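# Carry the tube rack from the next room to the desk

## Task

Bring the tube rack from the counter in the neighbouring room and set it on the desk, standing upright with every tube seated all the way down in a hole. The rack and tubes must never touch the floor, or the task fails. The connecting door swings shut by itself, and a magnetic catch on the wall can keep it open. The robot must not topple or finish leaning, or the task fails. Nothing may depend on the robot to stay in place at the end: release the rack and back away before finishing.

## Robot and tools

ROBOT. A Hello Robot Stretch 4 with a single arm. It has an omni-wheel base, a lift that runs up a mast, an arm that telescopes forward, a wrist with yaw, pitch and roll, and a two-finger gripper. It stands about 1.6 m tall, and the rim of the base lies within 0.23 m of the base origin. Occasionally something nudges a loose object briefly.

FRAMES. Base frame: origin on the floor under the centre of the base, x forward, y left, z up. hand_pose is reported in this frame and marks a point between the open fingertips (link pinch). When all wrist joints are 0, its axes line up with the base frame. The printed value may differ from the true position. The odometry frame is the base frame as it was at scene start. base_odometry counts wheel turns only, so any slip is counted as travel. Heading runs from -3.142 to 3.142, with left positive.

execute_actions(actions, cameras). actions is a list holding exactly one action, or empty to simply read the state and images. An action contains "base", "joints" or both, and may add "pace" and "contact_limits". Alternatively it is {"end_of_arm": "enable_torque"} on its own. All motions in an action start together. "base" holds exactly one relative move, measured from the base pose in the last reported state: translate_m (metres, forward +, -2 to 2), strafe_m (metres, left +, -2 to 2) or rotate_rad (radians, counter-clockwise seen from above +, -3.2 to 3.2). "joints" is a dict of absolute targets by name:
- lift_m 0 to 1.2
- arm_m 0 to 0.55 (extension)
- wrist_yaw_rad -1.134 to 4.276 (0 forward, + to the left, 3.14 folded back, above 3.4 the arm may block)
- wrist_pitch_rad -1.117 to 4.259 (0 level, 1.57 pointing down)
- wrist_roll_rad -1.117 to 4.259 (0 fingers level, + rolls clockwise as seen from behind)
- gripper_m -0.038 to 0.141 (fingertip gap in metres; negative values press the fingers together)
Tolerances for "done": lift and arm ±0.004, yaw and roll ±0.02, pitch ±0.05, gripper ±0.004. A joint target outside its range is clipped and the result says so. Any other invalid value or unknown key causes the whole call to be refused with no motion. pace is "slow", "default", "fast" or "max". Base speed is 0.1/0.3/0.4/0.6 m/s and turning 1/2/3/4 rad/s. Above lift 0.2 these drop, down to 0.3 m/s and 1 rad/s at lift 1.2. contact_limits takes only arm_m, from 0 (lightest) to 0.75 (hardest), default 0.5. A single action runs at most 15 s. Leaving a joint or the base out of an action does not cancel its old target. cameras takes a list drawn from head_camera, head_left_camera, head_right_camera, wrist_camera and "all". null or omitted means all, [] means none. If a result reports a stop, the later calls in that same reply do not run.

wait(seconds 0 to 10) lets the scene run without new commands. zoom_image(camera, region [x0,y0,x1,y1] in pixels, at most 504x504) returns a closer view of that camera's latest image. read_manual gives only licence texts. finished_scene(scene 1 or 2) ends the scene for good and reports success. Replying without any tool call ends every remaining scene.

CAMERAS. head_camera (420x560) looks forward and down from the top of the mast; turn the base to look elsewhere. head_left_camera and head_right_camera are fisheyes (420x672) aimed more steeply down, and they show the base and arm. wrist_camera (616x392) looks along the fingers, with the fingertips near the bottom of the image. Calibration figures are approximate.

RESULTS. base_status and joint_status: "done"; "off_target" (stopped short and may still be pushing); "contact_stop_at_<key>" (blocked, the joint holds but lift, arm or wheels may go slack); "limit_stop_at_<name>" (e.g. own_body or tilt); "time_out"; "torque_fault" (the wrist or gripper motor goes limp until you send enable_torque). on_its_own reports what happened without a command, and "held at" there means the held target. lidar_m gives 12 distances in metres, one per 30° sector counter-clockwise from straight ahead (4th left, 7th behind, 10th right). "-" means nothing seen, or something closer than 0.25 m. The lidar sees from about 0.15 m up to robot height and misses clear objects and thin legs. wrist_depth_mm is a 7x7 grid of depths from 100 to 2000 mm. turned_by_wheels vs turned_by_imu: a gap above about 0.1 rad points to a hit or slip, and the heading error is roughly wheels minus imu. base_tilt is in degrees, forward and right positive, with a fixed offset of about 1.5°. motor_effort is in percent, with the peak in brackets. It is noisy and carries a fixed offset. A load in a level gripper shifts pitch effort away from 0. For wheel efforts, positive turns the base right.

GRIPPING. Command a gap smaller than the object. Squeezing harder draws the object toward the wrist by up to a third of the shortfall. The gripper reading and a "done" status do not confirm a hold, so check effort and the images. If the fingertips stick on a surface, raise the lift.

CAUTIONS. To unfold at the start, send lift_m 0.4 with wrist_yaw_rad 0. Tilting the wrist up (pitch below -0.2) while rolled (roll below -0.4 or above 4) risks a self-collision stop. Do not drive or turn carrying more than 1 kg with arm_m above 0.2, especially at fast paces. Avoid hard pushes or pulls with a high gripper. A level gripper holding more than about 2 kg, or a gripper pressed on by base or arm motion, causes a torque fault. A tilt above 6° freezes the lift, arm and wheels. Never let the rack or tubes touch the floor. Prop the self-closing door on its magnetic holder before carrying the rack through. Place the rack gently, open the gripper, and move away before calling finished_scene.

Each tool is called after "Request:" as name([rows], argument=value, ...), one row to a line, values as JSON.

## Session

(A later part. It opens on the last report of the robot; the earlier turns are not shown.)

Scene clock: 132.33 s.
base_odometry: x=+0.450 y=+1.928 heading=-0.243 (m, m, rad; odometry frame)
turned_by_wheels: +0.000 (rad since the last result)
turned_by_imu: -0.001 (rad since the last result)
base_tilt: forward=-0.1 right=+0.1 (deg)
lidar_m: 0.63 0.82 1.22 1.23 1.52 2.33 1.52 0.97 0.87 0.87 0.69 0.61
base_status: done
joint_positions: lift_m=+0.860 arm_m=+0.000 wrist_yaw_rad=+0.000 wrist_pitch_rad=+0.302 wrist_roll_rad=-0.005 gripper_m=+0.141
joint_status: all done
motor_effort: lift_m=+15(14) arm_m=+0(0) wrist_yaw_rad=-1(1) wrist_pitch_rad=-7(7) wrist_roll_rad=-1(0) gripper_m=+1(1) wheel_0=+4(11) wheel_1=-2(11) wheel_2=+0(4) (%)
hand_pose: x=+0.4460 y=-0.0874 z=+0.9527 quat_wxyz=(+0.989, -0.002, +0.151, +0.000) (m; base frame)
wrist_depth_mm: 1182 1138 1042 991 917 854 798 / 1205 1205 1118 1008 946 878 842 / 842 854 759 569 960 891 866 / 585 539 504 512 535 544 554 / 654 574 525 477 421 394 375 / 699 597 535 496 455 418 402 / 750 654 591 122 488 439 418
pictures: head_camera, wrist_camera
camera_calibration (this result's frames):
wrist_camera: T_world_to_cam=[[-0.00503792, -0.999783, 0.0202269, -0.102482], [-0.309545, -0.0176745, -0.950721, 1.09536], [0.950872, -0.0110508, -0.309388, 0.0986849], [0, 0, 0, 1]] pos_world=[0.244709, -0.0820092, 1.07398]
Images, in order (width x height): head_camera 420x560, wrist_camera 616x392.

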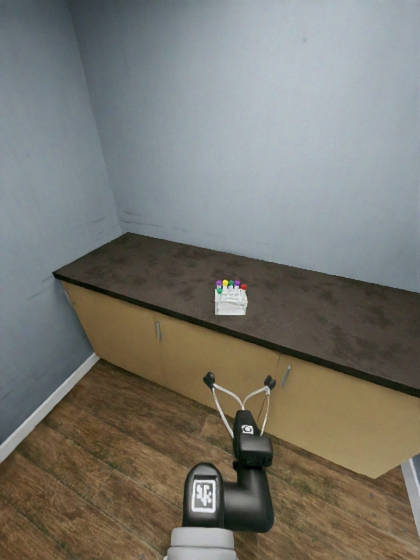

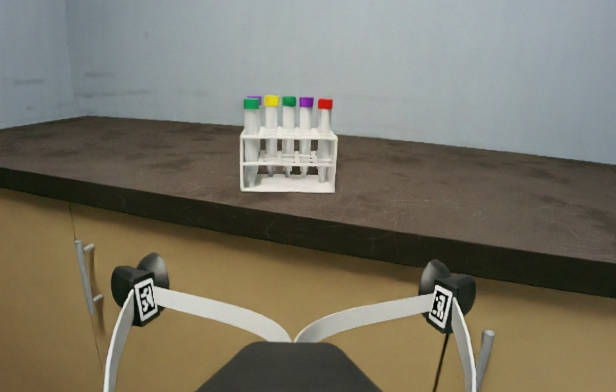

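Request:
execute_actions([
  {"joints":{"arm_m":0.2}},
], cameras=["head_camera","wrist_camera"])

Scene clock: 139.43 s.
base_odometry: x=+0.450 y=+1.928 heading=-0.243 (m, m, rad; odometry frame)
turned_by_wheels: +0.000 (rad since the last result)
turned_by_imu: -0.002 (rad since the last result)
base_tilt: forward=+0.1 right=+0.1 (deg)
lidar_m: 0.64 0.82 1.22 1.24 1.53 2.34 1.52 0.95 0.86 0.89 0.71 0.61
base_status: not commanded
joint_positions: lift_m=+0.860 arm_m=+0.198 wrist_yaw_rad=+0.000 wrist_pitch_rad=+0.302 wrist_roll_rad=-0.005 gripper_m=+0.141
joint_status: all done
motor_effort: lift_m=+15(15) arm_m=+9(9) wrist_yaw_rad=-1(0) wrist_pitch_rad=-5(6) wrist_roll_rad=+0(0) gripper_m=+3(5) wheel_0=+4(4) wheel_1=-2(2) wheel_2=+0(0) (%)
hand_pose: x=+0.6448 y=-0.0874 z=+0.9527 quat_wxyz=(+0.989, -0.002, +0.150, +0.000) (m; base frame)
wrist_depth_mm: 1042 931 854 809 750 699 654 / 1060 991 904 820 778 715 683 / 831 842 661 364 798 750 707 / 477 477 377 357 521 535 554 / 345 340 342 349 364 364 368 / 392 300 282 273 250 250 274 / 418 364 329 123 244 229 -
pictures: head_camera, wrist_camera
camera_calibration (this result's frames):
wrist_camera: T_world_to_cam=[[-0.00498296, -0.999783, 0.0202257, -0.1015], [-0.309319, -0.017693, -0.950794, 1.15687], [0.950945, -0.0109939, -0.309163, -0.0905577], [0, 0, 0, 1]] pos_world=[0.443451, -0.0820048, 1.074]
Images, in order (width x height): head_camera 420x560, wrist_camera 616x392.

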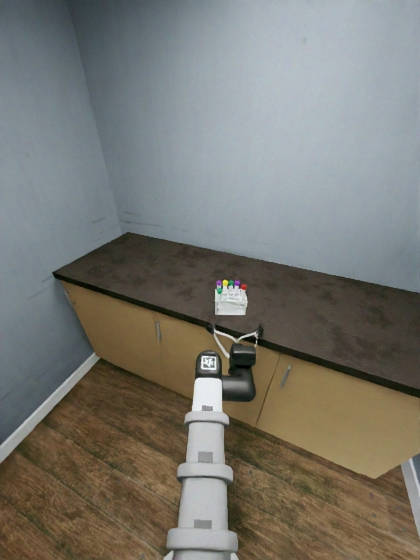

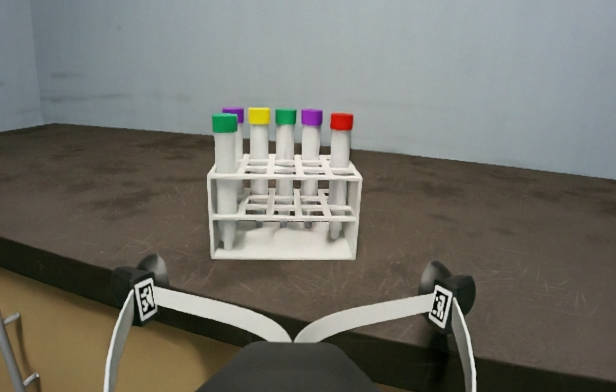

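Request:
execute_actions([
  {"base":{"strafe_m":0.008},"joints":{"arm_m":0.27},"pace":"slow"},
], cameras=["head_camera","wrist_camera"])

Scene clock: 147.80 s.
base_odometry: x=+0.452 y=+1.935 heading=-0.243 (m, m, rad; odometry frame)
turned_by_wheels: +0.000 (rad since the last result)
turned_by_imu: -0.002 (rad since the last result)
base_tilt: forward=+0.3 right=+0.2 (deg)
lidar_m: 0.65 0.81 1.21 1.23 1.50 2.33 1.53 0.94 0.87 0.88 0.72 0.64
base_status: done
joint_positions: lift_m=+0.860 arm_m=+0.268 wrist_yaw_rad=+0.000 wrist_pitch_rad=+0.302 wrist_roll_rad=-0.005 gripper_m=+0.141
joint_status: all done
motor_effort: lift_m=+15(15) arm_m=+9(9) wrist_yaw_rad=-1(1) wrist_pitch_rad=-6(6) wrist_roll_rad=+0(0) gripper_m=-1(2) wheel_0=-4(6) wheel_1=+5(10) wheel_2=+0(0) (%)
hand_pose: x=+0.7148 y=-0.0874 z=+0.9527 quat_wxyz=(+0.989, -0.002, +0.150, +0.000) (m; base frame)
wrist_depth_mm: 946 878 809 750 699 647 609 / 991 917 831 768 715 668 627 / 831 854 300 304 732 691 654 / 469 484 289 298 480 535 549 / 330 338 282 312 322 366 370 / 262 237 246 271 250 249 274 / 297 231 223 122 229 220 -
pictures: head_camera, wrist_camera
camera_calibration (this result's frames):
wrist_camera: T_world_to_cam=[[-0.00501069, -0.999783, 0.0202256, -0.101139], [-0.309319, -0.0176843, -0.950794, 1.17852], [0.950945, -0.0110203, -0.309163, -0.157102], [0, 0, 0, 1]] pos_world=[0.513426, -0.0820068, 1.074]
Images, in order (width x height): head_camera 420x560, wrist_camera 616x392.

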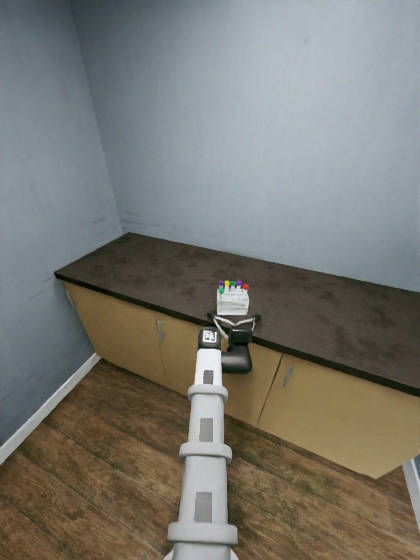

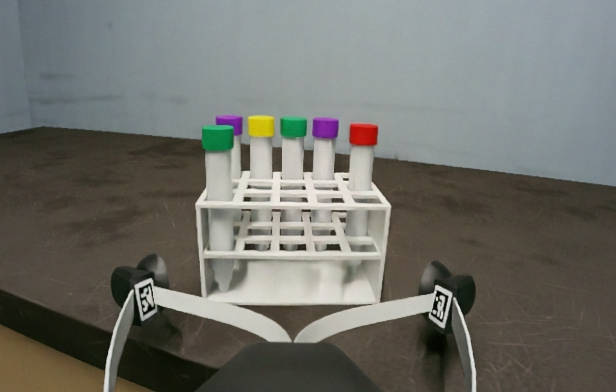

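Request:
execute_actions([
  {"joints":{"arm_m":0.315},"pace":"slow"},
], cameras=["head_camera","wrist_camera"])

Request:
zoom_image(camera="head_camera", region=[190, 270, 280, 350])

Scene clock: 155.47 s.
base_odometry: x=+0.452 y=+1.935 heading=-0.243 (m, m, rad; odometry frame)
turned_by_wheels: +0.000 (rad since the last result)
turned_by_imu: -0.002 (rad since the last result)
base_tilt: forward=+0.3 right=+0.1 (deg)
lidar_m: 0.65 0.82 1.20 1.22 1.50 2.32 1.51 0.97 0.86 0.88 0.71 0.63
base_status: not commanded
joint_positions: lift_m=+0.860 arm_m=+0.313 wrist_yaw_rad=+0.000 wrist_pitch_rad=+0.302 wrist_roll_rad=-0.005 gripper_m=+0.141
joint_status: all done
motor_effort: lift_m=+15(15) arm_m=+9(8) wrist_yaw_rad=-1(1) wrist_pitch_rad=-5(5) wrist_roll_rad=+0(0) gripper_m=+4(4) wheel_0=-5(4) wheel_1=+5(5) wheel_2=+0(0) (%)
hand_pose: x=+0.7598 y=-0.0874 z=+0.9527 quat_wxyz=(+0.989, -0.002, +0.150, +0.000) (m; base frame)
wrist_depth_mm: 904 809 759 707 654 609 580 / 946 854 788 732 676 640 591 / 820 831 253 258 707 661 627 / 469 480 260 264 480 544 549 / 329 340 220 267 256 366 368 / 252 234 226 266 228 249 274 / 212 211 221 122 229 220 -
pictures: head_camera, wrist_camera
camera_calibration (this result's frames):
wrist_camera: T_world_to_cam=[[-0.00501395, -0.999783, 0.0202255, -0.100912], [-0.309319, -0.0176833, -0.950794, 1.19243], [0.950945, -0.0110234, -0.309163, -0.199894], [0, 0, 0, 1]] pos_world=[0.558425, -0.0820071, 1.074]
Images, in order (width x height): head_camera 420x560, wrist_camera 616x392.

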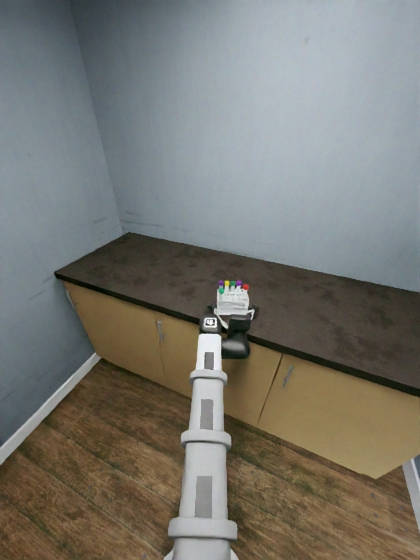

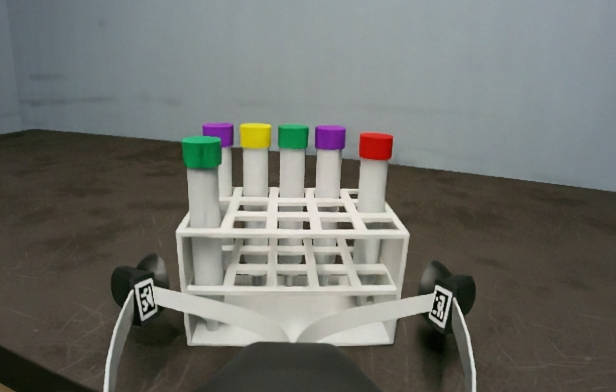

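Region (190, 270, 280, 350) of head_camera's 420x560 image, scaled by 5.600, with more detail than that image has.

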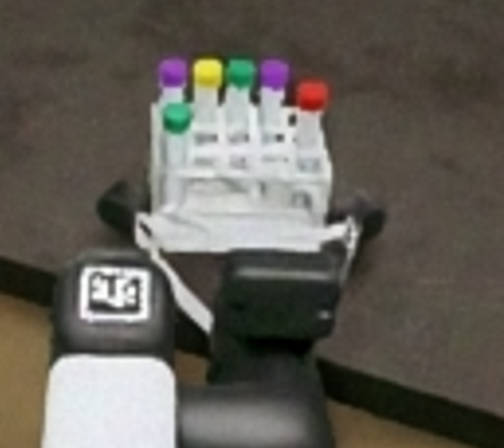

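Request:
execute_actions([
  {"joints":{"arm_m":0.342},"pace":"slow"},
], cameras=["head_camera","wrist_camera"])

Request:
zoom_image(camera="head_camera", region=[190, 270, 280, 350])

Scene clock: 162.53 s.
base_odometry: x=+0.452 y=+1.935 heading=-0.243 (m, m, rad; odometry frame)
turned_by_wheels: +0.000 (rad since the last result)
turned_by_imu: -0.002 (rad since the last result)
base_tilt: forward=+0.1 right=+0.2 (deg)
lidar_m: 0.65 0.81 1.21 1.21 1.51 2.32 1.56 0.97 0.88 0.89 0.71 0.63
base_status: not commanded
joint_positions: lift_m=+0.860 arm_m=+0.340 wrist_yaw_rad=+0.000 wrist_pitch_rad=+0.302 wrist_roll_rad=-0.005 gripper_m=+0.141
joint_status: all done
motor_effort: lift_m=+15(15) arm_m=+9(9) wrist_yaw_rad=-1(0) wrist_pitch_rad=-6(6) wrist_roll_rad=-1(1) gripper_m=+0(2) wheel_0=-4(5) wheel_1=+5(5) wheel_2=+0(0) (%)
hand_pose: x=+0.7867 y=-0.0874 z=+0.9527 quat_wxyz=(+0.989, -0.002, +0.150, +0.000) (m; base frame)
wrist_depth_mm: 854 788 723 676 627 585 559 / 904 831 759 715 647 615 580 / 831 831 239 676 676 640 597 / 469 480 236 243 445 535 554 / 330 336 197 249 224 366 366 / 252 211 207 224 202 249 274 / 212 211 210 123 220 219 -
pictures: head_camera, wrist_camera
camera_calibration (this result's frames):
wrist_camera: T_world_to_cam=[[-0.00501409, -0.999783, 0.0202256, -0.100776], [-0.309319, -0.0176833, -0.950794, 1.20078], [0.950945, -0.0110235, -0.309163, -0.225558], [0, 0, 0, 1]] pos_world=[0.585413, -0.0820071, 1.074]
Images, in order (width x height): head_camera 420x560, wrist_camera 616x392.

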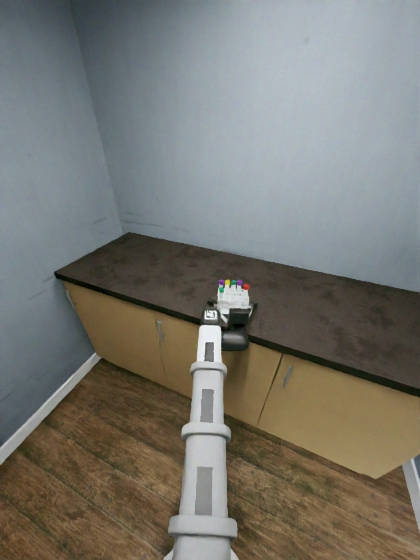

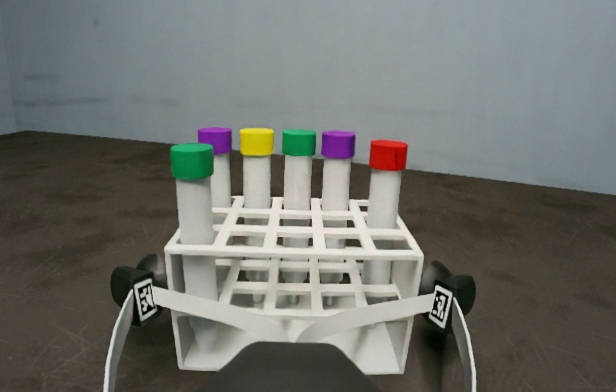

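Region (190, 270, 280, 350) of head_camera's 420x560 image, scaled by 5.600, with more detail than that image has.

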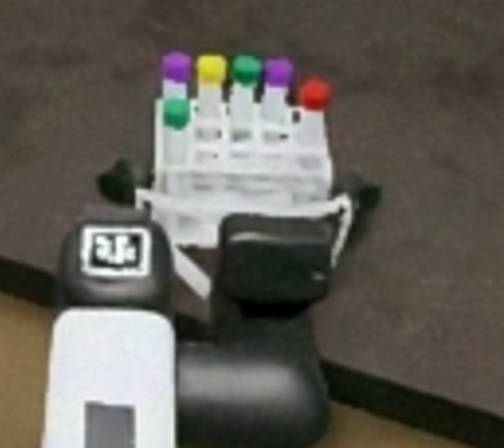

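Request:
execute_actions([
  {"joints":{"gripper_m":0.06},"pace":"slow"},
], cameras=["wrist_camera"])

Request:
execute_actions([
  {"joints":{"lift_m":0.89},"pace":"slow"},
], cameras=["head_camera","wrist_camera"])

Scene clock: 171.63 s.
base_odometry: x=+0.452 y=+1.935 heading=-0.243 (m, m, rad; odometry frame)
turned_by_wheels: +0.000 (rad since the last result)
turned_by_imu: -0.003 (rad since the last result)
base_tilt: forward=+0.1 right=+0.1 (deg)
lidar_m: 0.66 0.84 1.20 1.23 1.51 2.33 1.52 0.96 0.87 0.88 0.71 0.62
base_status: not commanded
joint_positions: lift_m=+0.860 arm_m=+0.340 wrist_yaw_rad=+0.000 wrist_pitch_rad=+0.303 wrist_roll_rad=-0.005 gripper_m=+0.061
joint_status: all done
motor_effort: lift_m=+15(15) arm_m=+9(9) wrist_yaw_rad=-1(1) wrist_pitch_rad=-9(9) wrist_roll_rad=-1(1) gripper_m=-36(37) wheel_0=-4(5) wheel_1=+5(5) wheel_2=+0(0) (%)
hand_pose: x=+0.7867 y=-0.0874 z=+0.9524 quat_wxyz=(+0.989, -0.002, +0.151, +0.000) (m; base frame)
wrist_depth_mm: 866 788 732 676 634 585 559 / 904 831 768 707 654 609 574 / 820 831 215 218 668 634 603 / 466 473 222 224 442 530 544 / 329 317 180 225 204 362 366 / 250 177 188 213 198 186 272 / 201 208 193 164 198 216 -
pictures: wrist_camera
camera_calibration (this result's frames):
wrist_camera: T_world_to_cam=[[-0.00499114, -0.999783, 0.0202315, -0.100794], [-0.310387, -0.0176836, -0.950446, 1.20097], [0.950597, -0.0110234, -0.310231, -0.224287], [0, 0, 0, 1]] pos_world=[0.58547, -0.082007, 1.07392]
Images, in order (width x height): wrist_camera 616x392.

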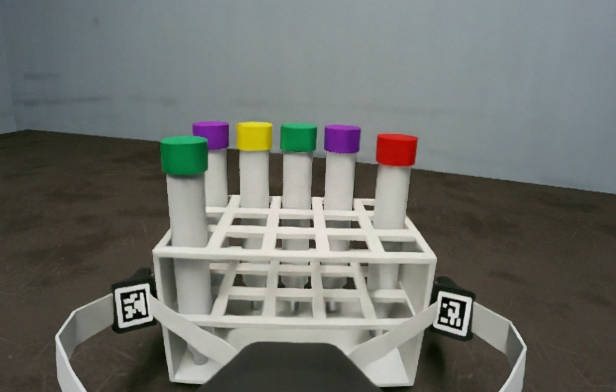

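Scene clock: 172.70 s.
base_odometry: x=+0.452 y=+1.935 heading=-0.243 (m, m, rad; odometry frame)
turned_by_wheels: +0.000 (rad since the last result)
turned_by_imu: +0.000 (rad since the last result)
base_tilt: forward=+0.1 right=+0.1 (deg)
lidar_m: 0.64 0.81 1.21 1.21 1.52 2.33 1.52 0.99 0.86 0.88 0.72 0.62
base_status: not commanded
joint_positions: lift_m=+0.890 arm_m=+0.340 wrist_yaw_rad=+0.000 wrist_pitch_rad=+0.303 wrist_roll_rad=-0.005 gripper_m=+0.061
joint_status: all done
motor_effort: lift_m=+24(27) arm_m=+9(9) wrist_yaw_rad=-1(0) wrist_pitch_rad=-9(9) wrist_roll_rad=+0(0) gripper_m=-36(40) wheel_0=-4(5) wheel_1=+5(5) wheel_2=+0(0) (%)
hand_pose: x=+0.7867 y=-0.0874 z=+0.9817 quat_wxyz=(+0.989, -0.002, +0.151, +0.000) (m; base frame)
wrist_depth_mm: 866 788 723 683 634 591 559 / 904 831 768 699 661 609 574 / 931 842 216 218 668 634 603 / 554 559 222 225 525 627 603 / 384 379 181 226 205 427 430 / 293 177 188 213 198 186 324 / 237 247 193 164 198 257 267
pictures: head_camera, wrist_camera
camera_calibration (this result's frames):
wrist_camera: T_world_to_cam=[[-0.00498878, -0.999783, 0.020232, -0.101388], [-0.310502, -0.0176835, -0.950408, 1.22883], [0.95056, -0.0110235, -0.310347, -0.215061], [0, 0, 0, 1]] pos_world=[0.585476, -0.0820071, 1.10319]
Images, in order (width x height): head_camera 420x560, wrist_camera 616x392.

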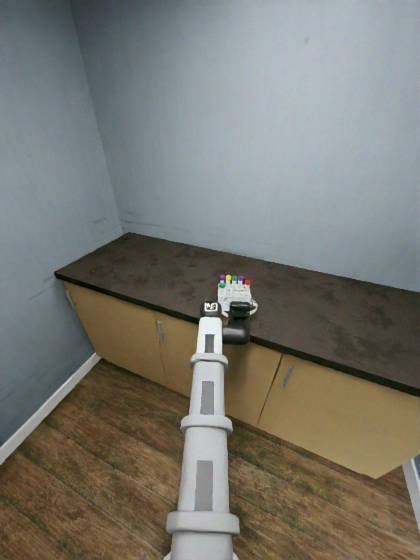

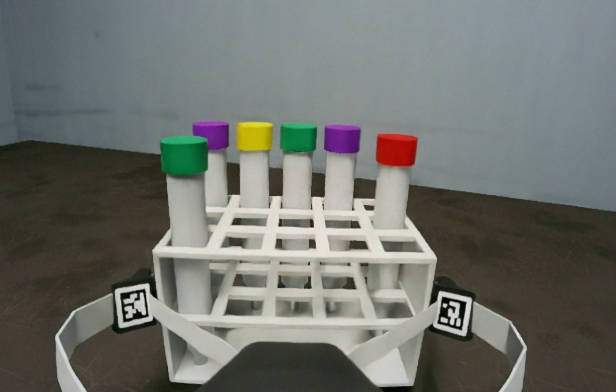

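Request:
execute_actions([
  {"joints":{"arm_m":0.0,"lift_m":0.92}},
], cameras=[])

Request:
execute_actions([
  {"base":{"rotate_rad":-1.94},"pace":"slow"},
], cameras=["wrist_camera"])

Request:
execute_actions([
  {"base":{"strafe_m":-1.8}},
])

Scene clock: 182.33 s.
base_odometry: x=+0.452 y=+1.935 heading=-0.243 (m, m, rad; odometry frame)
turned_by_wheels: +0.000 (rad since the last result)
turned_by_imu: -0.002 (rad since the last result)
base_tilt: forward=+0.0 right=+0.2 (deg)
lidar_m: 0.40 0.79 1.21 1.22 1.53 2.33 1.51 0.97 0.88 0.88 0.71 0.44
base_status: not commanded
joint_positions: lift_m=+0.920 arm_m=+0.002 wrist_yaw_rad=+0.000 wrist_pitch_rad=+0.303 wrist_roll_rad=-0.005 gripper_m=+0.061
joint_status: all done
motor_effort: lift_m=+23(29) arm_m=-9(9) wrist_yaw_rad=+0(0) wrist_pitch_rad=-10(10) wrist_roll_rad=+0(0) gripper_m=-35(39) wheel_0=-5(5) wheel_1=+5(5) wheel_2=+0(0) (%)
hand_pose: x=+0.4478 y=-0.0874 z=+1.0116 quat_wxyz=(+0.989, -0.002, +0.151, +0.000) (m; base frame)
wrist_depth_mm: 1182 1160 1078 976 904 842 809 / 1229 1205 1098 1008 960 891 831 / 1118 1160 214 217 946 931 878 / 647 654 221 224 615 732 750 / 654 554 181 226 204 500 504 / 707 176 187 213 198 185 397 / 723 668 192 164 198 442 421
pictures: none
No camera images: the call's "cameras" was empty. Leave "cameras" out to get every camera's image.

Scene clock: 185.57 s.
base_odometry: x=+0.452 y=+1.935 heading=-2.182 (m, m, rad; odometry frame)
turned_by_wheels: -1.939 (rad since the last result)
turned_by_imu: -1.951 (rad since the last result)
base_tilt: forward=+0.2 right=+0.2 (deg)
lidar_m: 0.43 0.90 0.68 0.60 0.66 0.96 1.23 1.28 1.73 2.33 1.28 0.44
base_status: done
joint_positions: lift_m=+0.920 arm_m=+0.002 wrist_yaw_rad=+0.000 wrist_pitch_rad=+0.303 wrist_roll_rad=-0.005 gripper_m=+0.061
joint_status: not commanded
motor_effort: lift_m=+23(23) arm_m=-9(8) wrist_yaw_rad=-1(0) wrist_pitch_rad=-10(10) wrist_roll_rad=+0(1) gripper_m=-38(35) wheel_0=+7(7) wheel_1=+5(10) wheel_2=+6(9) (%)
hand_pose: x=+0.4478 y=-0.0875 z=+1.0116 quat_wxyz=(+0.989, -0.002, +0.151, +0.000) (m; base frame)
wrist_depth_mm: 574 585 591 591 597 603 609 / 603 603 615 621 627 627 634 / 634 627 216 220 647 661 668 / 661 661 223 224 676 691 707 / 699 699 183 226 204 732 741 / 723 177 188 213 198 185 778 / 759 778 193 164 198 798 820
pictures: wrist_camera
camera_calibration (this result's frames):
wrist_camera: T_world_to_cam=[[-0.00515377, -0.999782, 0.0202413, -0.103668], [-0.310757, -0.0176381, -0.950326, 1.15212], [0.950475, -0.0111879, -0.310598, 0.116645], [0, 0, 0, 1]] pos_world=[0.246628, -0.0820194, 1.13322]
Images, in order (width x height): wrist_camera 616x392.

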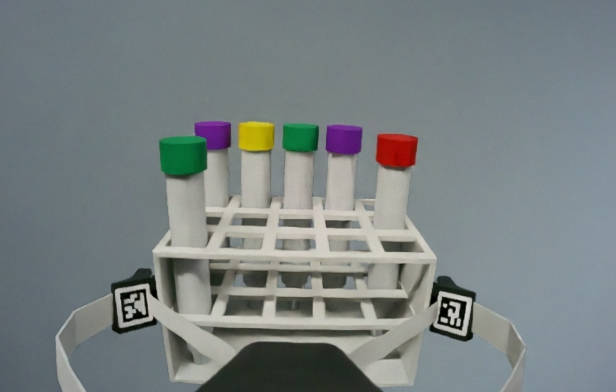

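Scene clock: 192.90 s.
base_odometry: x=-1.023 y=+2.967 heading=-2.181 (m, m, rad; odometry frame)
turned_by_wheels: +0.000 (rad since the last result)
turned_by_imu: -0.004 (rad since the last result)
base_tilt: forward=+0.1 right=+0.1 (deg)
lidar_m: 0.42 1.01 1.28 2.44 1.74 1.27 1.20 0.98 0.73 0.52 0.54 0.45
base_status: done
joint_positions: lift_m=+0.920 arm_m=+0.002 wrist_yaw_rad=+0.000 wrist_pitch_rad=+0.303 wrist_roll_rad=-0.005 gripper_m=+0.061
joint_status: not commanded
motor_effort: lift_m=+22(23) arm_m=-9(9) wrist_yaw_rad=+0(0) wrist_pitch_rad=-10(10) wrist_roll_rad=-1(0) gripper_m=-33(38) wheel_0=+4(13) wheel_1=-4(15) wheel_2=+0(2) (%)
hand_pose: x=+0.4478 y=-0.0874 z=+1.0117 quat_wxyz=(+0.989, -0.002, +0.151, +0.000) (m; base frame)
wrist_depth_mm: - - - - - 1160 564 / - - - - - 1160 554 / - - 214 219 1756 1160 569 / - - 221 225 1537 1160 569 / - - 181 226 204 820 569 / 820 177 187 214 198 185 559 / 788 1499 193 164 199 750 569
pictures: head_camera, head_left_camera, head_right_camera, wrist_camera
camera_calibration (this result's frames):
wrist_camera: T_world_to_cam=[[-0.00504695, -0.999782, 0.0202411, -0.103687], [-0.31073, -0.0176714, -0.950334, 1.15216], [0.950485, -0.0110858, -0.310574, 0.116627], [0, 0, 0, 1]] pos_world=[0.246635, -0.0820114, 1.13325]
Images, in order (width x height): head_camera 420x560, head_left_camera 420x672, head_right_camera 420x672, wrist_camera 616x392.

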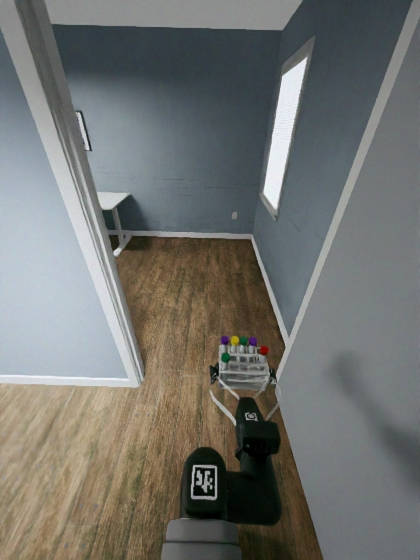

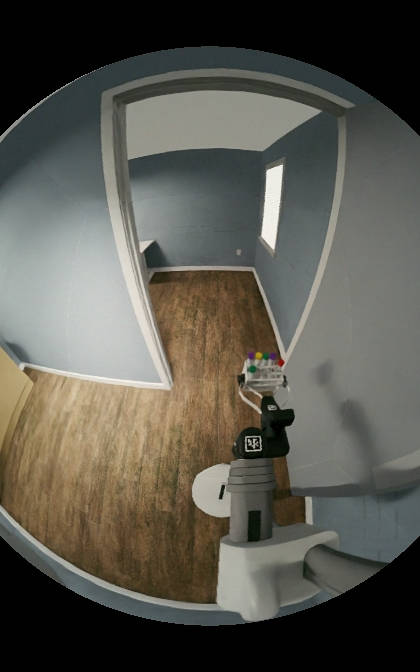

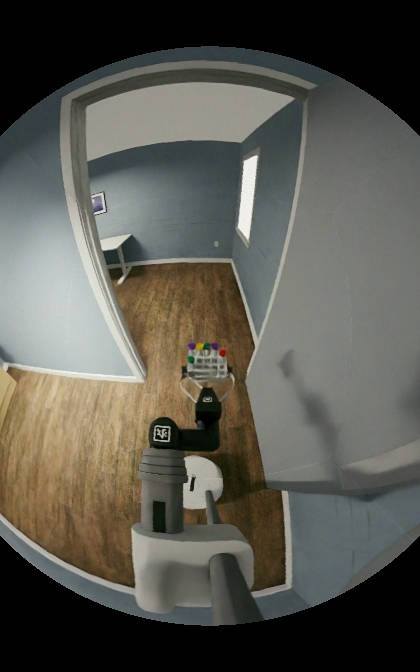

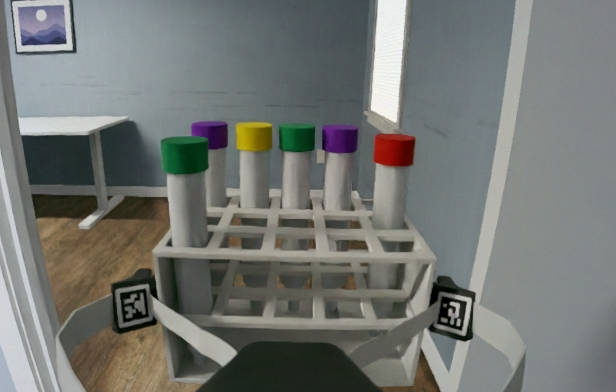

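Request:
execute_actions([
  {"base":{"translate_m":2.0},"pace":"fast"},
], cameras=["head_camera"])

Request:
execute_actions([
  {"base":{"strafe_m":1.5}},
])

Scene clock: 209.67 s.
base_odometry: x=-2.169 y=+1.328 heading=-2.181 (m, m, rad; odometry frame)
turned_by_wheels: +0.000 (rad since the last result)
turned_by_imu: -0.004 (rad since the last result)
base_tilt: forward=+0.1 right=+0.1 (deg)
lidar_m: 0.42 1.58 1.49 2.82 1.40 1.08 3.02 0.98 0.70 0.65 0.68 0.45
base_status: done
joint_positions: lift_m=+0.920 arm_m=+0.002 wrist_yaw_rad=+0.000 wrist_pitch_rad=+0.303 wrist_roll_rad=-0.005 gripper_m=+0.061
joint_status: not commanded
motor_effort: lift_m=+22(23) arm_m=-9(9) wrist_yaw_rad=+0(1) wrist_pitch_rad=-10(10) wrist_roll_rad=+0(0) gripper_m=-36(34) wheel_0=+4(10) wheel_1=+4(12) wheel_2=-3(14) (%)
hand_pose: x=+0.4478 y=-0.0874 z=+1.0117 quat_wxyz=(+0.989, -0.002, +0.151, +0.000) (m; base frame)
wrist_depth_mm: 1138 1160 1182 1205 1205 1118 798 / 1229 1205 1255 1229 1255 1138 798 / 1281 1255 215 219 1281 1138 809 / 1366 1336 222 224 1336 1138 798 / 1366 1397 180 226 204 1118 778 / 1464 177 188 213 198 185 798 / 1430 1430 193 164 198 1078 778
pictures: head_camera
Images, in order (width x height): head_camera 420x560.

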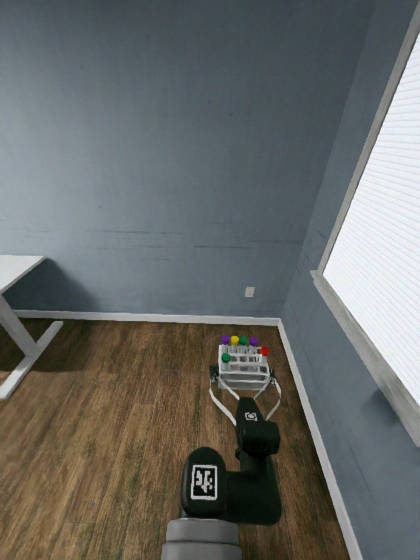

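Scene clock: 216.00 s.
base_odometry: x=-0.940 y=+0.469 heading=-2.181 (m, m, rad; odometry frame)
turned_by_wheels: +0.000 (rad since the last result)
turned_by_imu: +0.000 (rad since the last result)
base_tilt: forward=+0.1 right=+0.0 (deg)
lidar_m: 0.42 0.73 1.02 1.58 1.40 1.03 0.96 1.00 1.36 2.15 2.22 0.42
base_status: done
joint_positions: lift_m=+0.920 arm_m=+0.002 wrist_yaw_rad=+0.000 wrist_pitch_rad=+0.303 wrist_roll_rad=-0.005 gripper_m=+0.061
joint_status: not commanded
motor_effort: lift_m=+22(23) arm_m=-8(8) wrist_yaw_rad=-2(2) wrist_pitch_rad=-10(10) wrist_roll_rad=+0(0) gripper_m=-36(38) wheel_0=-4(11) wheel_1=+4(13) wheel_2=+0(2) (%)
hand_pose: x=+0.4478 y=-0.0874 z=+1.0117 quat_wxyz=(+0.989, -0.002, +0.151, +0.000) (m; base frame)
wrist_depth_mm: 1160 1160 1182 1182 1182 1205 1182 / 1205 1205 1229 1205 1281 1255 1281 / 1255 1255 216 219 1308 1281 1336 / 1182 1205 221 224 1336 1366 1430 / 842 820 183 226 204 1430 1464 / 640 178 188 214 198 185 1499 / 574 1397 192 164 198 1499 1576
pictures: head_camera, head_left_camera, head_right_camera, wrist_camera
camera_calibration (this result's frames):
wrist_camera: T_world_to_cam=[[-0.00502835, -0.999782, 0.0202412, -0.103691], [-0.31073, -0.0176773, -0.950334, 1.15215], [0.950485, -0.0110682, -0.310574, 0.116663], [0, 0, 0, 1]] pos_world=[0.2466, -0.0820101, 1.13326]
Images, in order (width x height): head_camera 420x560, head_left_camera 420x672, head_right_camera 420x672, wrist_camera 616x392.

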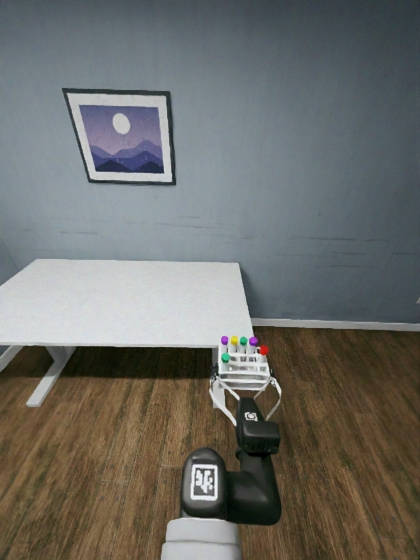

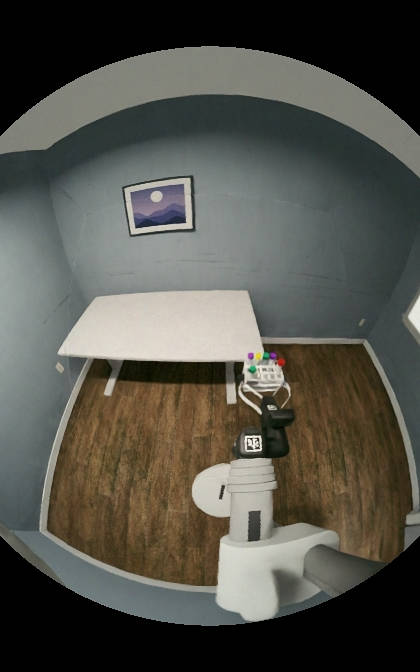

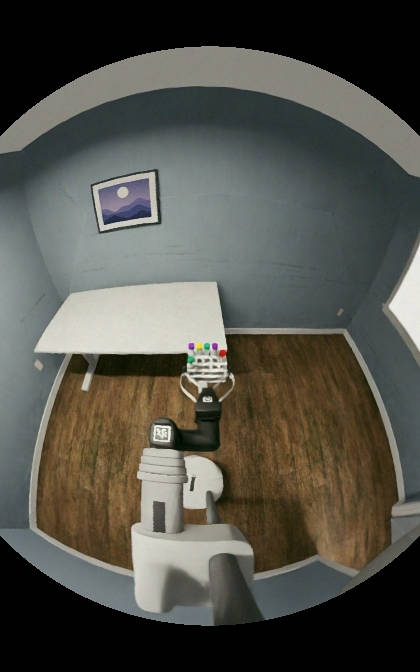

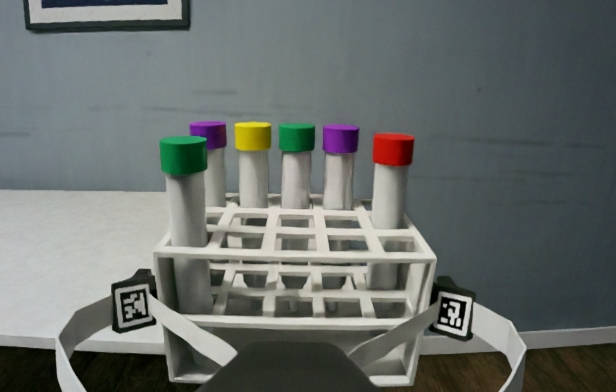

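Request:
execute_actions([
  {"base":{"strafe_m":0.45},"joints":{"lift_m":0.79}},
], cameras=[])

Request:
execute_actions([
  {"joints":{"arm_m":0.45}},
], cameras=["head_camera","wrist_camera"])

Scene clock: 225.57 s.
base_odometry: x=-0.571 y=+0.211 heading=-2.181 (m, m, rad; odometry frame)
turned_by_wheels: +0.000 (rad since the last result)
turned_by_imu: -0.003 (rad since the last result)
base_tilt: forward=+0.1 right=+0.3 (deg)
lidar_m: 0.42 0.74 1.00 1.13 1.18 1.02 0.97 1.01 1.37 2.58 2.19 0.44
base_status: done
joint_positions: lift_m=+0.790 arm_m=+0.002 wrist_yaw_rad=+0.000 wrist_pitch_rad=+0.303 wrist_roll_rad=-0.005 gripper_m=+0.061
joint_status: all done
motor_effort: lift_m=+15(21) arm_m=-9(9) wrist_yaw_rad=+0(0) wrist_pitch_rad=-9(10) wrist_roll_rad=-1(0) gripper_m=-38(38) wheel_0=-3(9) wheel_1=+5(14) wheel_2=+0(0) (%)
hand_pose: x=+0.4478 y=-0.0874 z=+0.8823 quat_wxyz=(+0.989, -0.002, +0.151, +0.000) (m; base frame)
wrist_depth_mm: 1138 1160 1138 1182 1205 1182 1205 / 1182 1205 1229 1255 1229 1229 1255 / 1229 1255 215 218 1281 1308 1336 / 831 820 221 224 842 931 1397 / 574 559 180 226 205 634 647 / 1430 177 187 214 198 186 1576 / 1182 1281 193 164 198 1281 1397
pictures: none
No camera images: the call's "cameras" was empty. Leave "cameras" out to get every camera's image.

Scene clock: 227.97 s.
base_odometry: x=-0.571 y=+0.211 heading=-2.181 (m, m, rad; odometry frame)
turned_by_wheels: +0.000 (rad since the last result)
turned_by_imu: -0.001 (rad since the last result)
base_tilt: forward=+0.2 right=+0.1 (deg)
lidar_m: 0.70 0.73 0.99 1.12 1.19 1.01 0.96 1.01 1.38 2.58 2.18 0.74
base_status: not commanded
joint_positions: lift_m=+0.790 arm_m=+0.448 wrist_yaw_rad=+0.000 wrist_pitch_rad=+0.303 wrist_roll_rad=-0.005 gripper_m=+0.061
joint_status: all done
motor_effort: lift_m=+15(15) arm_m=+8(9) wrist_yaw_rad=-1(0) wrist_pitch_rad=-9(10) wrist_roll_rad=+0(0) gripper_m=-38(37) wheel_0=-3(3) wheel_1=+5(5) wheel_2=+0(0) (%)
hand_pose: x=+0.8947 y=-0.0874 z=+0.8824 quat_wxyz=(+0.989, -0.002, +0.151, +0.000) (m; base frame)
wrist_depth_mm: 768 768 778 788 788 798 788 / 778 798 809 820 831 820 831 / 831 820 216 219 854 866 878 / 854 854 220 225 768 891 904 / 569 554 180 226 205 627 640 / 433 177 187 215 198 186 477 / 351 366 193 164 199 379 394
pictures: head_camera, wrist_camera
camera_calibration (this result's frames):
wrist_camera: T_world_to_cam=[[-0.00493274, -0.999783, 0.0202401, -0.098883], [-0.310507, -0.0177085, -0.950406, 1.168], [0.950558, -0.0109728, -0.310352, -0.348557], [0, 0, 0, 1]] pos_world=[0.693509, -0.0820026, 1.0039]
Images, in order (width x height): head_camera 420x560, wrist_camera 616x392.

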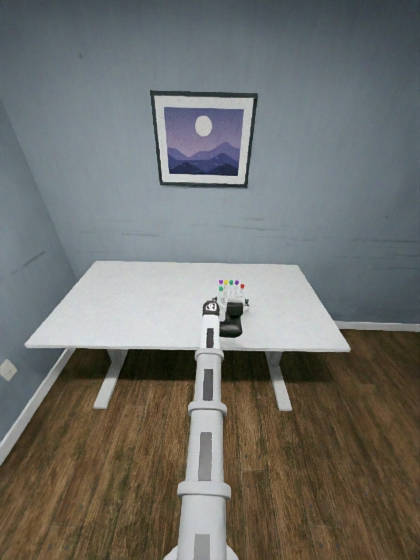

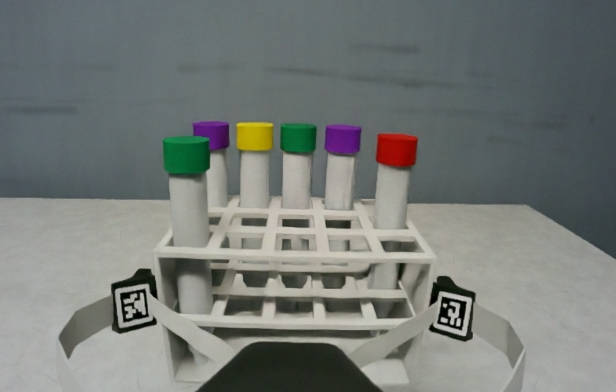

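Request:
execute_actions([
  {"joints":{"lift_m":0.675},"pace":"slow"},
], cameras=[])

Scene clock: 232.57 s.
base_odometry: x=-0.571 y=+0.211 heading=-2.181 (m, m, rad; odometry frame)
turned_by_wheels: +0.000 (rad since the last result)
turned_by_imu: -0.002 (rad since the last result)
base_tilt: forward=+0.1 right=+0.1 (deg)
lidar_m: 0.71 0.73 0.99 1.12 1.19 1.03 0.97 0.99 1.38 2.61 2.19 0.75
base_status: not commanded
joint_positions: lift_m=+0.675 arm_m=+0.448 wrist_yaw_rad=+0.000 wrist_pitch_rad=+0.303 wrist_roll_rad=-0.005 gripper_m=+0.061
joint_status: all done
motor_effort: lift_m=+14(13) arm_m=+9(9) wrist_yaw_rad=-2(1) wrist_pitch_rad=-9(9) wrist_roll_rad=+0(1) gripper_m=-37(39) wheel_0=-3(3) wheel_1=+5(5) wheel_2=+0(0) (%)
hand_pose: x=+0.8947 y=-0.0874 z=+0.7674 quat_wxyz=(+0.989, -0.002, +0.151, +0.000) (m; base frame)
wrist_depth_mm: 759 768 768 778 788 788 798 / 778 798 820 809 820 809 831 / 809 820 216 219 831 854 866 / 484 488 220 225 459 549 559 / 336 327 181 226 205 375 375 / 257 177 188 214 198 186 279 / 207 214 193 164 198 223 -
pictures: none
No camera images: the call's "cameras" was empty. Leave "cameras" out to get every camera's image.

About 4–5 mm left.

Request:
execute_actions([
  {"joints":{"lift_m":0.67},"pace":"slow"},
], cameras=[])

Request:
execute_actions([
  {"joints":{"gripper_m":0.141}},
], cameras=["wrist_camera"])

Request:
execute_actions([
  {"joints":{"arm_m":0.2}},
], cameras=["wrist_camera","head_camera"])

Request:
zoom_image(camera="wrist_camera", region=[200, 70, 400, 250])

Scene clock: 239.67 s.
base_odometry: x=-0.571 y=+0.211 heading=-2.181 (m, m, rad; odometry frame)
turned_by_wheels: +0.000 (rad since the last result)
turned_by_imu: -0.001 (rad since the last result)
base_tilt: forward=+0.1 right=+0.1 (deg)
lidar_m: 0.73 0.74 1.01 1.12 1.15 1.02 0.96 1.02 1.39 2.59 2.18 0.77
base_status: not commanded
joint_positions: lift_m=+0.670 arm_m=+0.448 wrist_yaw_rad=+0.000 wrist_pitch_rad=+0.303 wrist_roll_rad=-0.005 gripper_m=+0.061
joint_status: all done
motor_effort: lift_m=+14(15) arm_m=+9(9) wrist_yaw_rad=-1(1) wrist_pitch_rad=-9(9) wrist_roll_rad=+0(1) gripper_m=-34(36) wheel_0=-3(3) wheel_1=+5(5) wheel_2=+0(0) (%)
hand_pose: x=+0.8947 y=-0.0874 z=+0.7624 quat_wxyz=(+0.989, -0.002, +0.151, +0.000) (m; base frame)
wrist_depth_mm: 768 768 778 778 778 788 788 / 788 798 809 809 820 820 831 / 809 820 215 217 820 854 854 / 466 473 222 225 445 530 544 / 327 319 180 226 205 359 364 / 249 177 187 214 198 186 271 / 200 208 193 164 198 216 -
pictures: none
No camera images: the call's "cameras" was empty. Leave "cameras" out to get every camera's image.

Scene clock: 241.50 s.
base_odometry: x=-0.571 y=+0.211 heading=-2.181 (m, m, rad; odometry frame)
turned_by_wheels: +0.000 (rad since the last result)
turned_by_imu: -0.001 (rad since the last result)
base_tilt: forward=+0.3 right=+0.1 (deg)
lidar_m: 0.69 0.74 1.02 1.10 1.18 1.02 0.97 1.01 1.37 2.60 2.20 0.75
base_status: not commanded
joint_positions: lift_m=+0.670 arm_m=+0.448 wrist_yaw_rad=+0.000 wrist_pitch_rad=+0.302 wrist_roll_rad=-0.005 gripper_m=+0.141
joint_status: all done
motor_effort: lift_m=+14(14) arm_m=+9(9) wrist_yaw_rad=-1(1) wrist_pitch_rad=-6(9) wrist_roll_rad=+0(1) gripper_m=+1(40) wheel_0=-3(3) wheel_1=+5(5) wheel_2=+0(0) (%)
hand_pose: x=+0.8948 y=-0.0874 z=+0.7627 quat_wxyz=(+0.989, -0.002, +0.151, +0.000) (m; base frame)
wrist_depth_mm: 759 768 778 778 788 788 809 / 788 788 798 809 809 820 831 / 820 820 237 242 842 866 866 / 473 480 238 246 442 539 554 / 329 338 206 249 230 362 368 / 252 234 205 222 206 250 274 / 212 210 211 123 222 219 -
pictures: wrist_camera
camera_calibration (this result's frames):
wrist_camera: T_world_to_cam=[[-0.00495303, -0.999783, 0.0202349, -0.0964381], [-0.309571, -0.0177081, -0.950711, 1.05367], [0.950863, -0.010973, -0.309416, -0.386773], [0, 0, 0, 1]] pos_world=[0.693477, -0.0820027, 0.884018]
Images, in order (width x height): wrist_camera 616x392.

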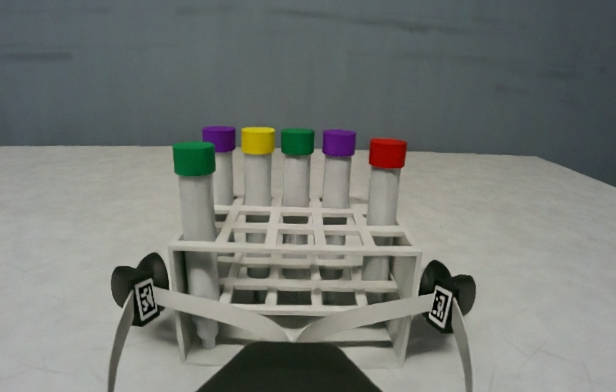

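Scene clock: 243.37 s.
base_odometry: x=-0.571 y=+0.211 heading=-2.181 (m, m, rad; odometry frame)
turned_by_wheels: +0.000 (rad since the last result)
turned_by_imu: -0.001 (rad since the last result)
base_tilt: forward=+0.1 right=+0.1 (deg)
lidar_m: 0.70 0.73 1.01 1.12 1.16 1.02 0.95 1.01 1.36 2.58 2.21 0.75
base_status: not commanded
joint_positions: lift_m=+0.670 arm_m=+0.202 wrist_yaw_rad=+0.000 wrist_pitch_rad=+0.302 wrist_roll_rad=-0.005 gripper_m=+0.141
joint_status: all done
motor_effort: lift_m=+14(14) arm_m=-9(10) wrist_yaw_rad=+0(1) wrist_pitch_rad=-6(7) wrist_roll_rad=-1(1) gripper_m=+3(0) wheel_0=-3(3) wheel_1=+5(5) wheel_2=+0(0) (%)
hand_pose: x=+0.6479 y=-0.0874 z=+0.7627 quat_wxyz=(+0.989, -0.002, +0.151, +0.000) (m; base frame)
wrist_depth_mm: 991 976 991 1008 1008 1025 1025 / 1008 1025 1025 1025 1042 1060 1042 / 842 842 750 469 946 1008 1098 / 477 484 459 466 521 539 554 / 330 340 349 355 357 364 368 / 1229 310 317 325 325 741 1308 / 1138 1160 1182 123 1182 1008 1205
pictures: head_camera, wrist_camera
camera_calibration (this result's frames):
wrist_camera: T_world_to_cam=[[-0.0051322, -0.999782, 0.0202345, -0.0975939], [-0.309525, -0.0176528, -0.950728, 0.977242], [0.950878, -0.0111424, -0.309367, -0.152064], [0, 0, 0, 1]] pos_world=[0.446574, -0.0820159, 0.884022]
Images, in order (width x height): head_camera 420x560, wrist_camera 616x392.

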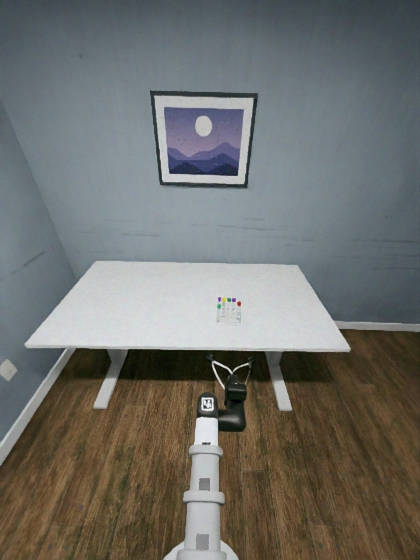

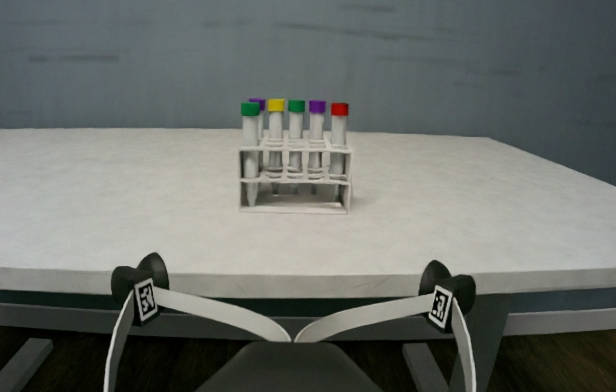

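Region (200, 70, 400, 250) of wrist_camera's 616x392 image, scaled by 2.520; it fills the top 454 rows of this view, and the rest is white.

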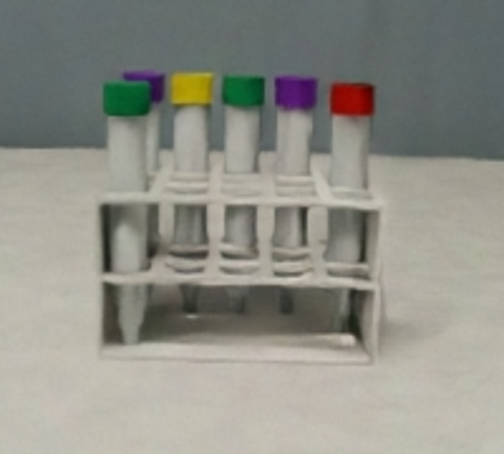

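Request:
execute_actions([
  {"joints":{"arm_m":0.1,"lift_m":0.635},"pace":"fast"},
], cameras=["wrist_camera"])

Request:
zoom_image(camera="wrist_camera", region=[230, 60, 370, 190])

Scene clock: 250.30 s.
base_odometry: x=-0.571 y=+0.211 heading=-2.181 (m, m, rad; odometry frame)
turned_by_wheels: +0.000 (rad since the last result)
turned_by_imu: -0.002 (rad since the last result)
base_tilt: forward=+0.1 right=+0.1 (deg)
lidar_m: 0.69 0.75 1.03 1.13 1.18 1.00 0.96 0.99 1.39 2.59 2.16 0.74
base_status: not commanded
joint_positions: lift_m=+0.635 arm_m=+0.102 wrist_yaw_rad=+0.000 wrist_pitch_rad=+0.302 wrist_roll_rad=-0.005 gripper_m=+0.141
joint_status: all done
motor_effort: lift_m=+15(13) arm_m=-9(9) wrist_yaw_rad=+0(2) wrist_pitch_rad=-6(6) wrist_roll_rad=+0(0) gripper_m=+1(5) wheel_0=-3(3) wheel_1=+5(5) wheel_2=+0(0) (%)
hand_pose: x=+0.5479 y=-0.0875 z=+0.7277 quat_wxyz=(+0.989, -0.002, +0.151, +0.000) (m; base frame)
wrist_depth_mm: 1078 1098 1078 1118 1098 1098 1118 / 1118 1098 1118 559 1160 1160 1182 / 647 661 676 580 750 809 1205 / 407 415 427 433 418 427 430 / 1281 1255 1308 1336 1308 1308 1366 / 1308 1255 1281 1336 1308 1308 1430 / 1118 1098 1138 123 1138 1098 1182
pictures: wrist_camera
camera_calibration (this result's frames):
wrist_camera: T_world_to_cam=[[-0.00521375, -0.999782, 0.0202347, -0.0973763], [-0.309556, -0.0176274, -0.950718, 0.912989], [0.950867, -0.0112206, -0.309397, -0.0677747], [0, 0, 0, 1]] pos_world=[0.346558, -0.082022, 0.848996]
Images, in order (width x height): wrist_camera 616x392.

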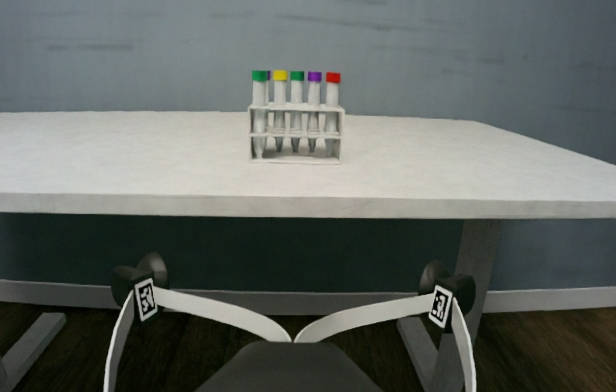

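Region (230, 60, 370, 190) of wrist_camera's 616x392 image, scaled by 3.600; it fills the top 468 rows of this view, and the rest is white.

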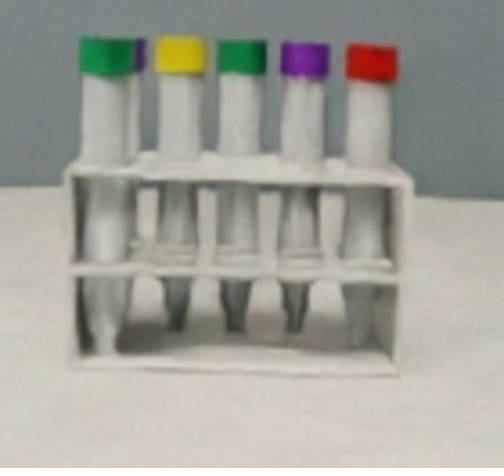

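All level.

Request:
finished_scene(scene=1)

The scene is finished: the task was done.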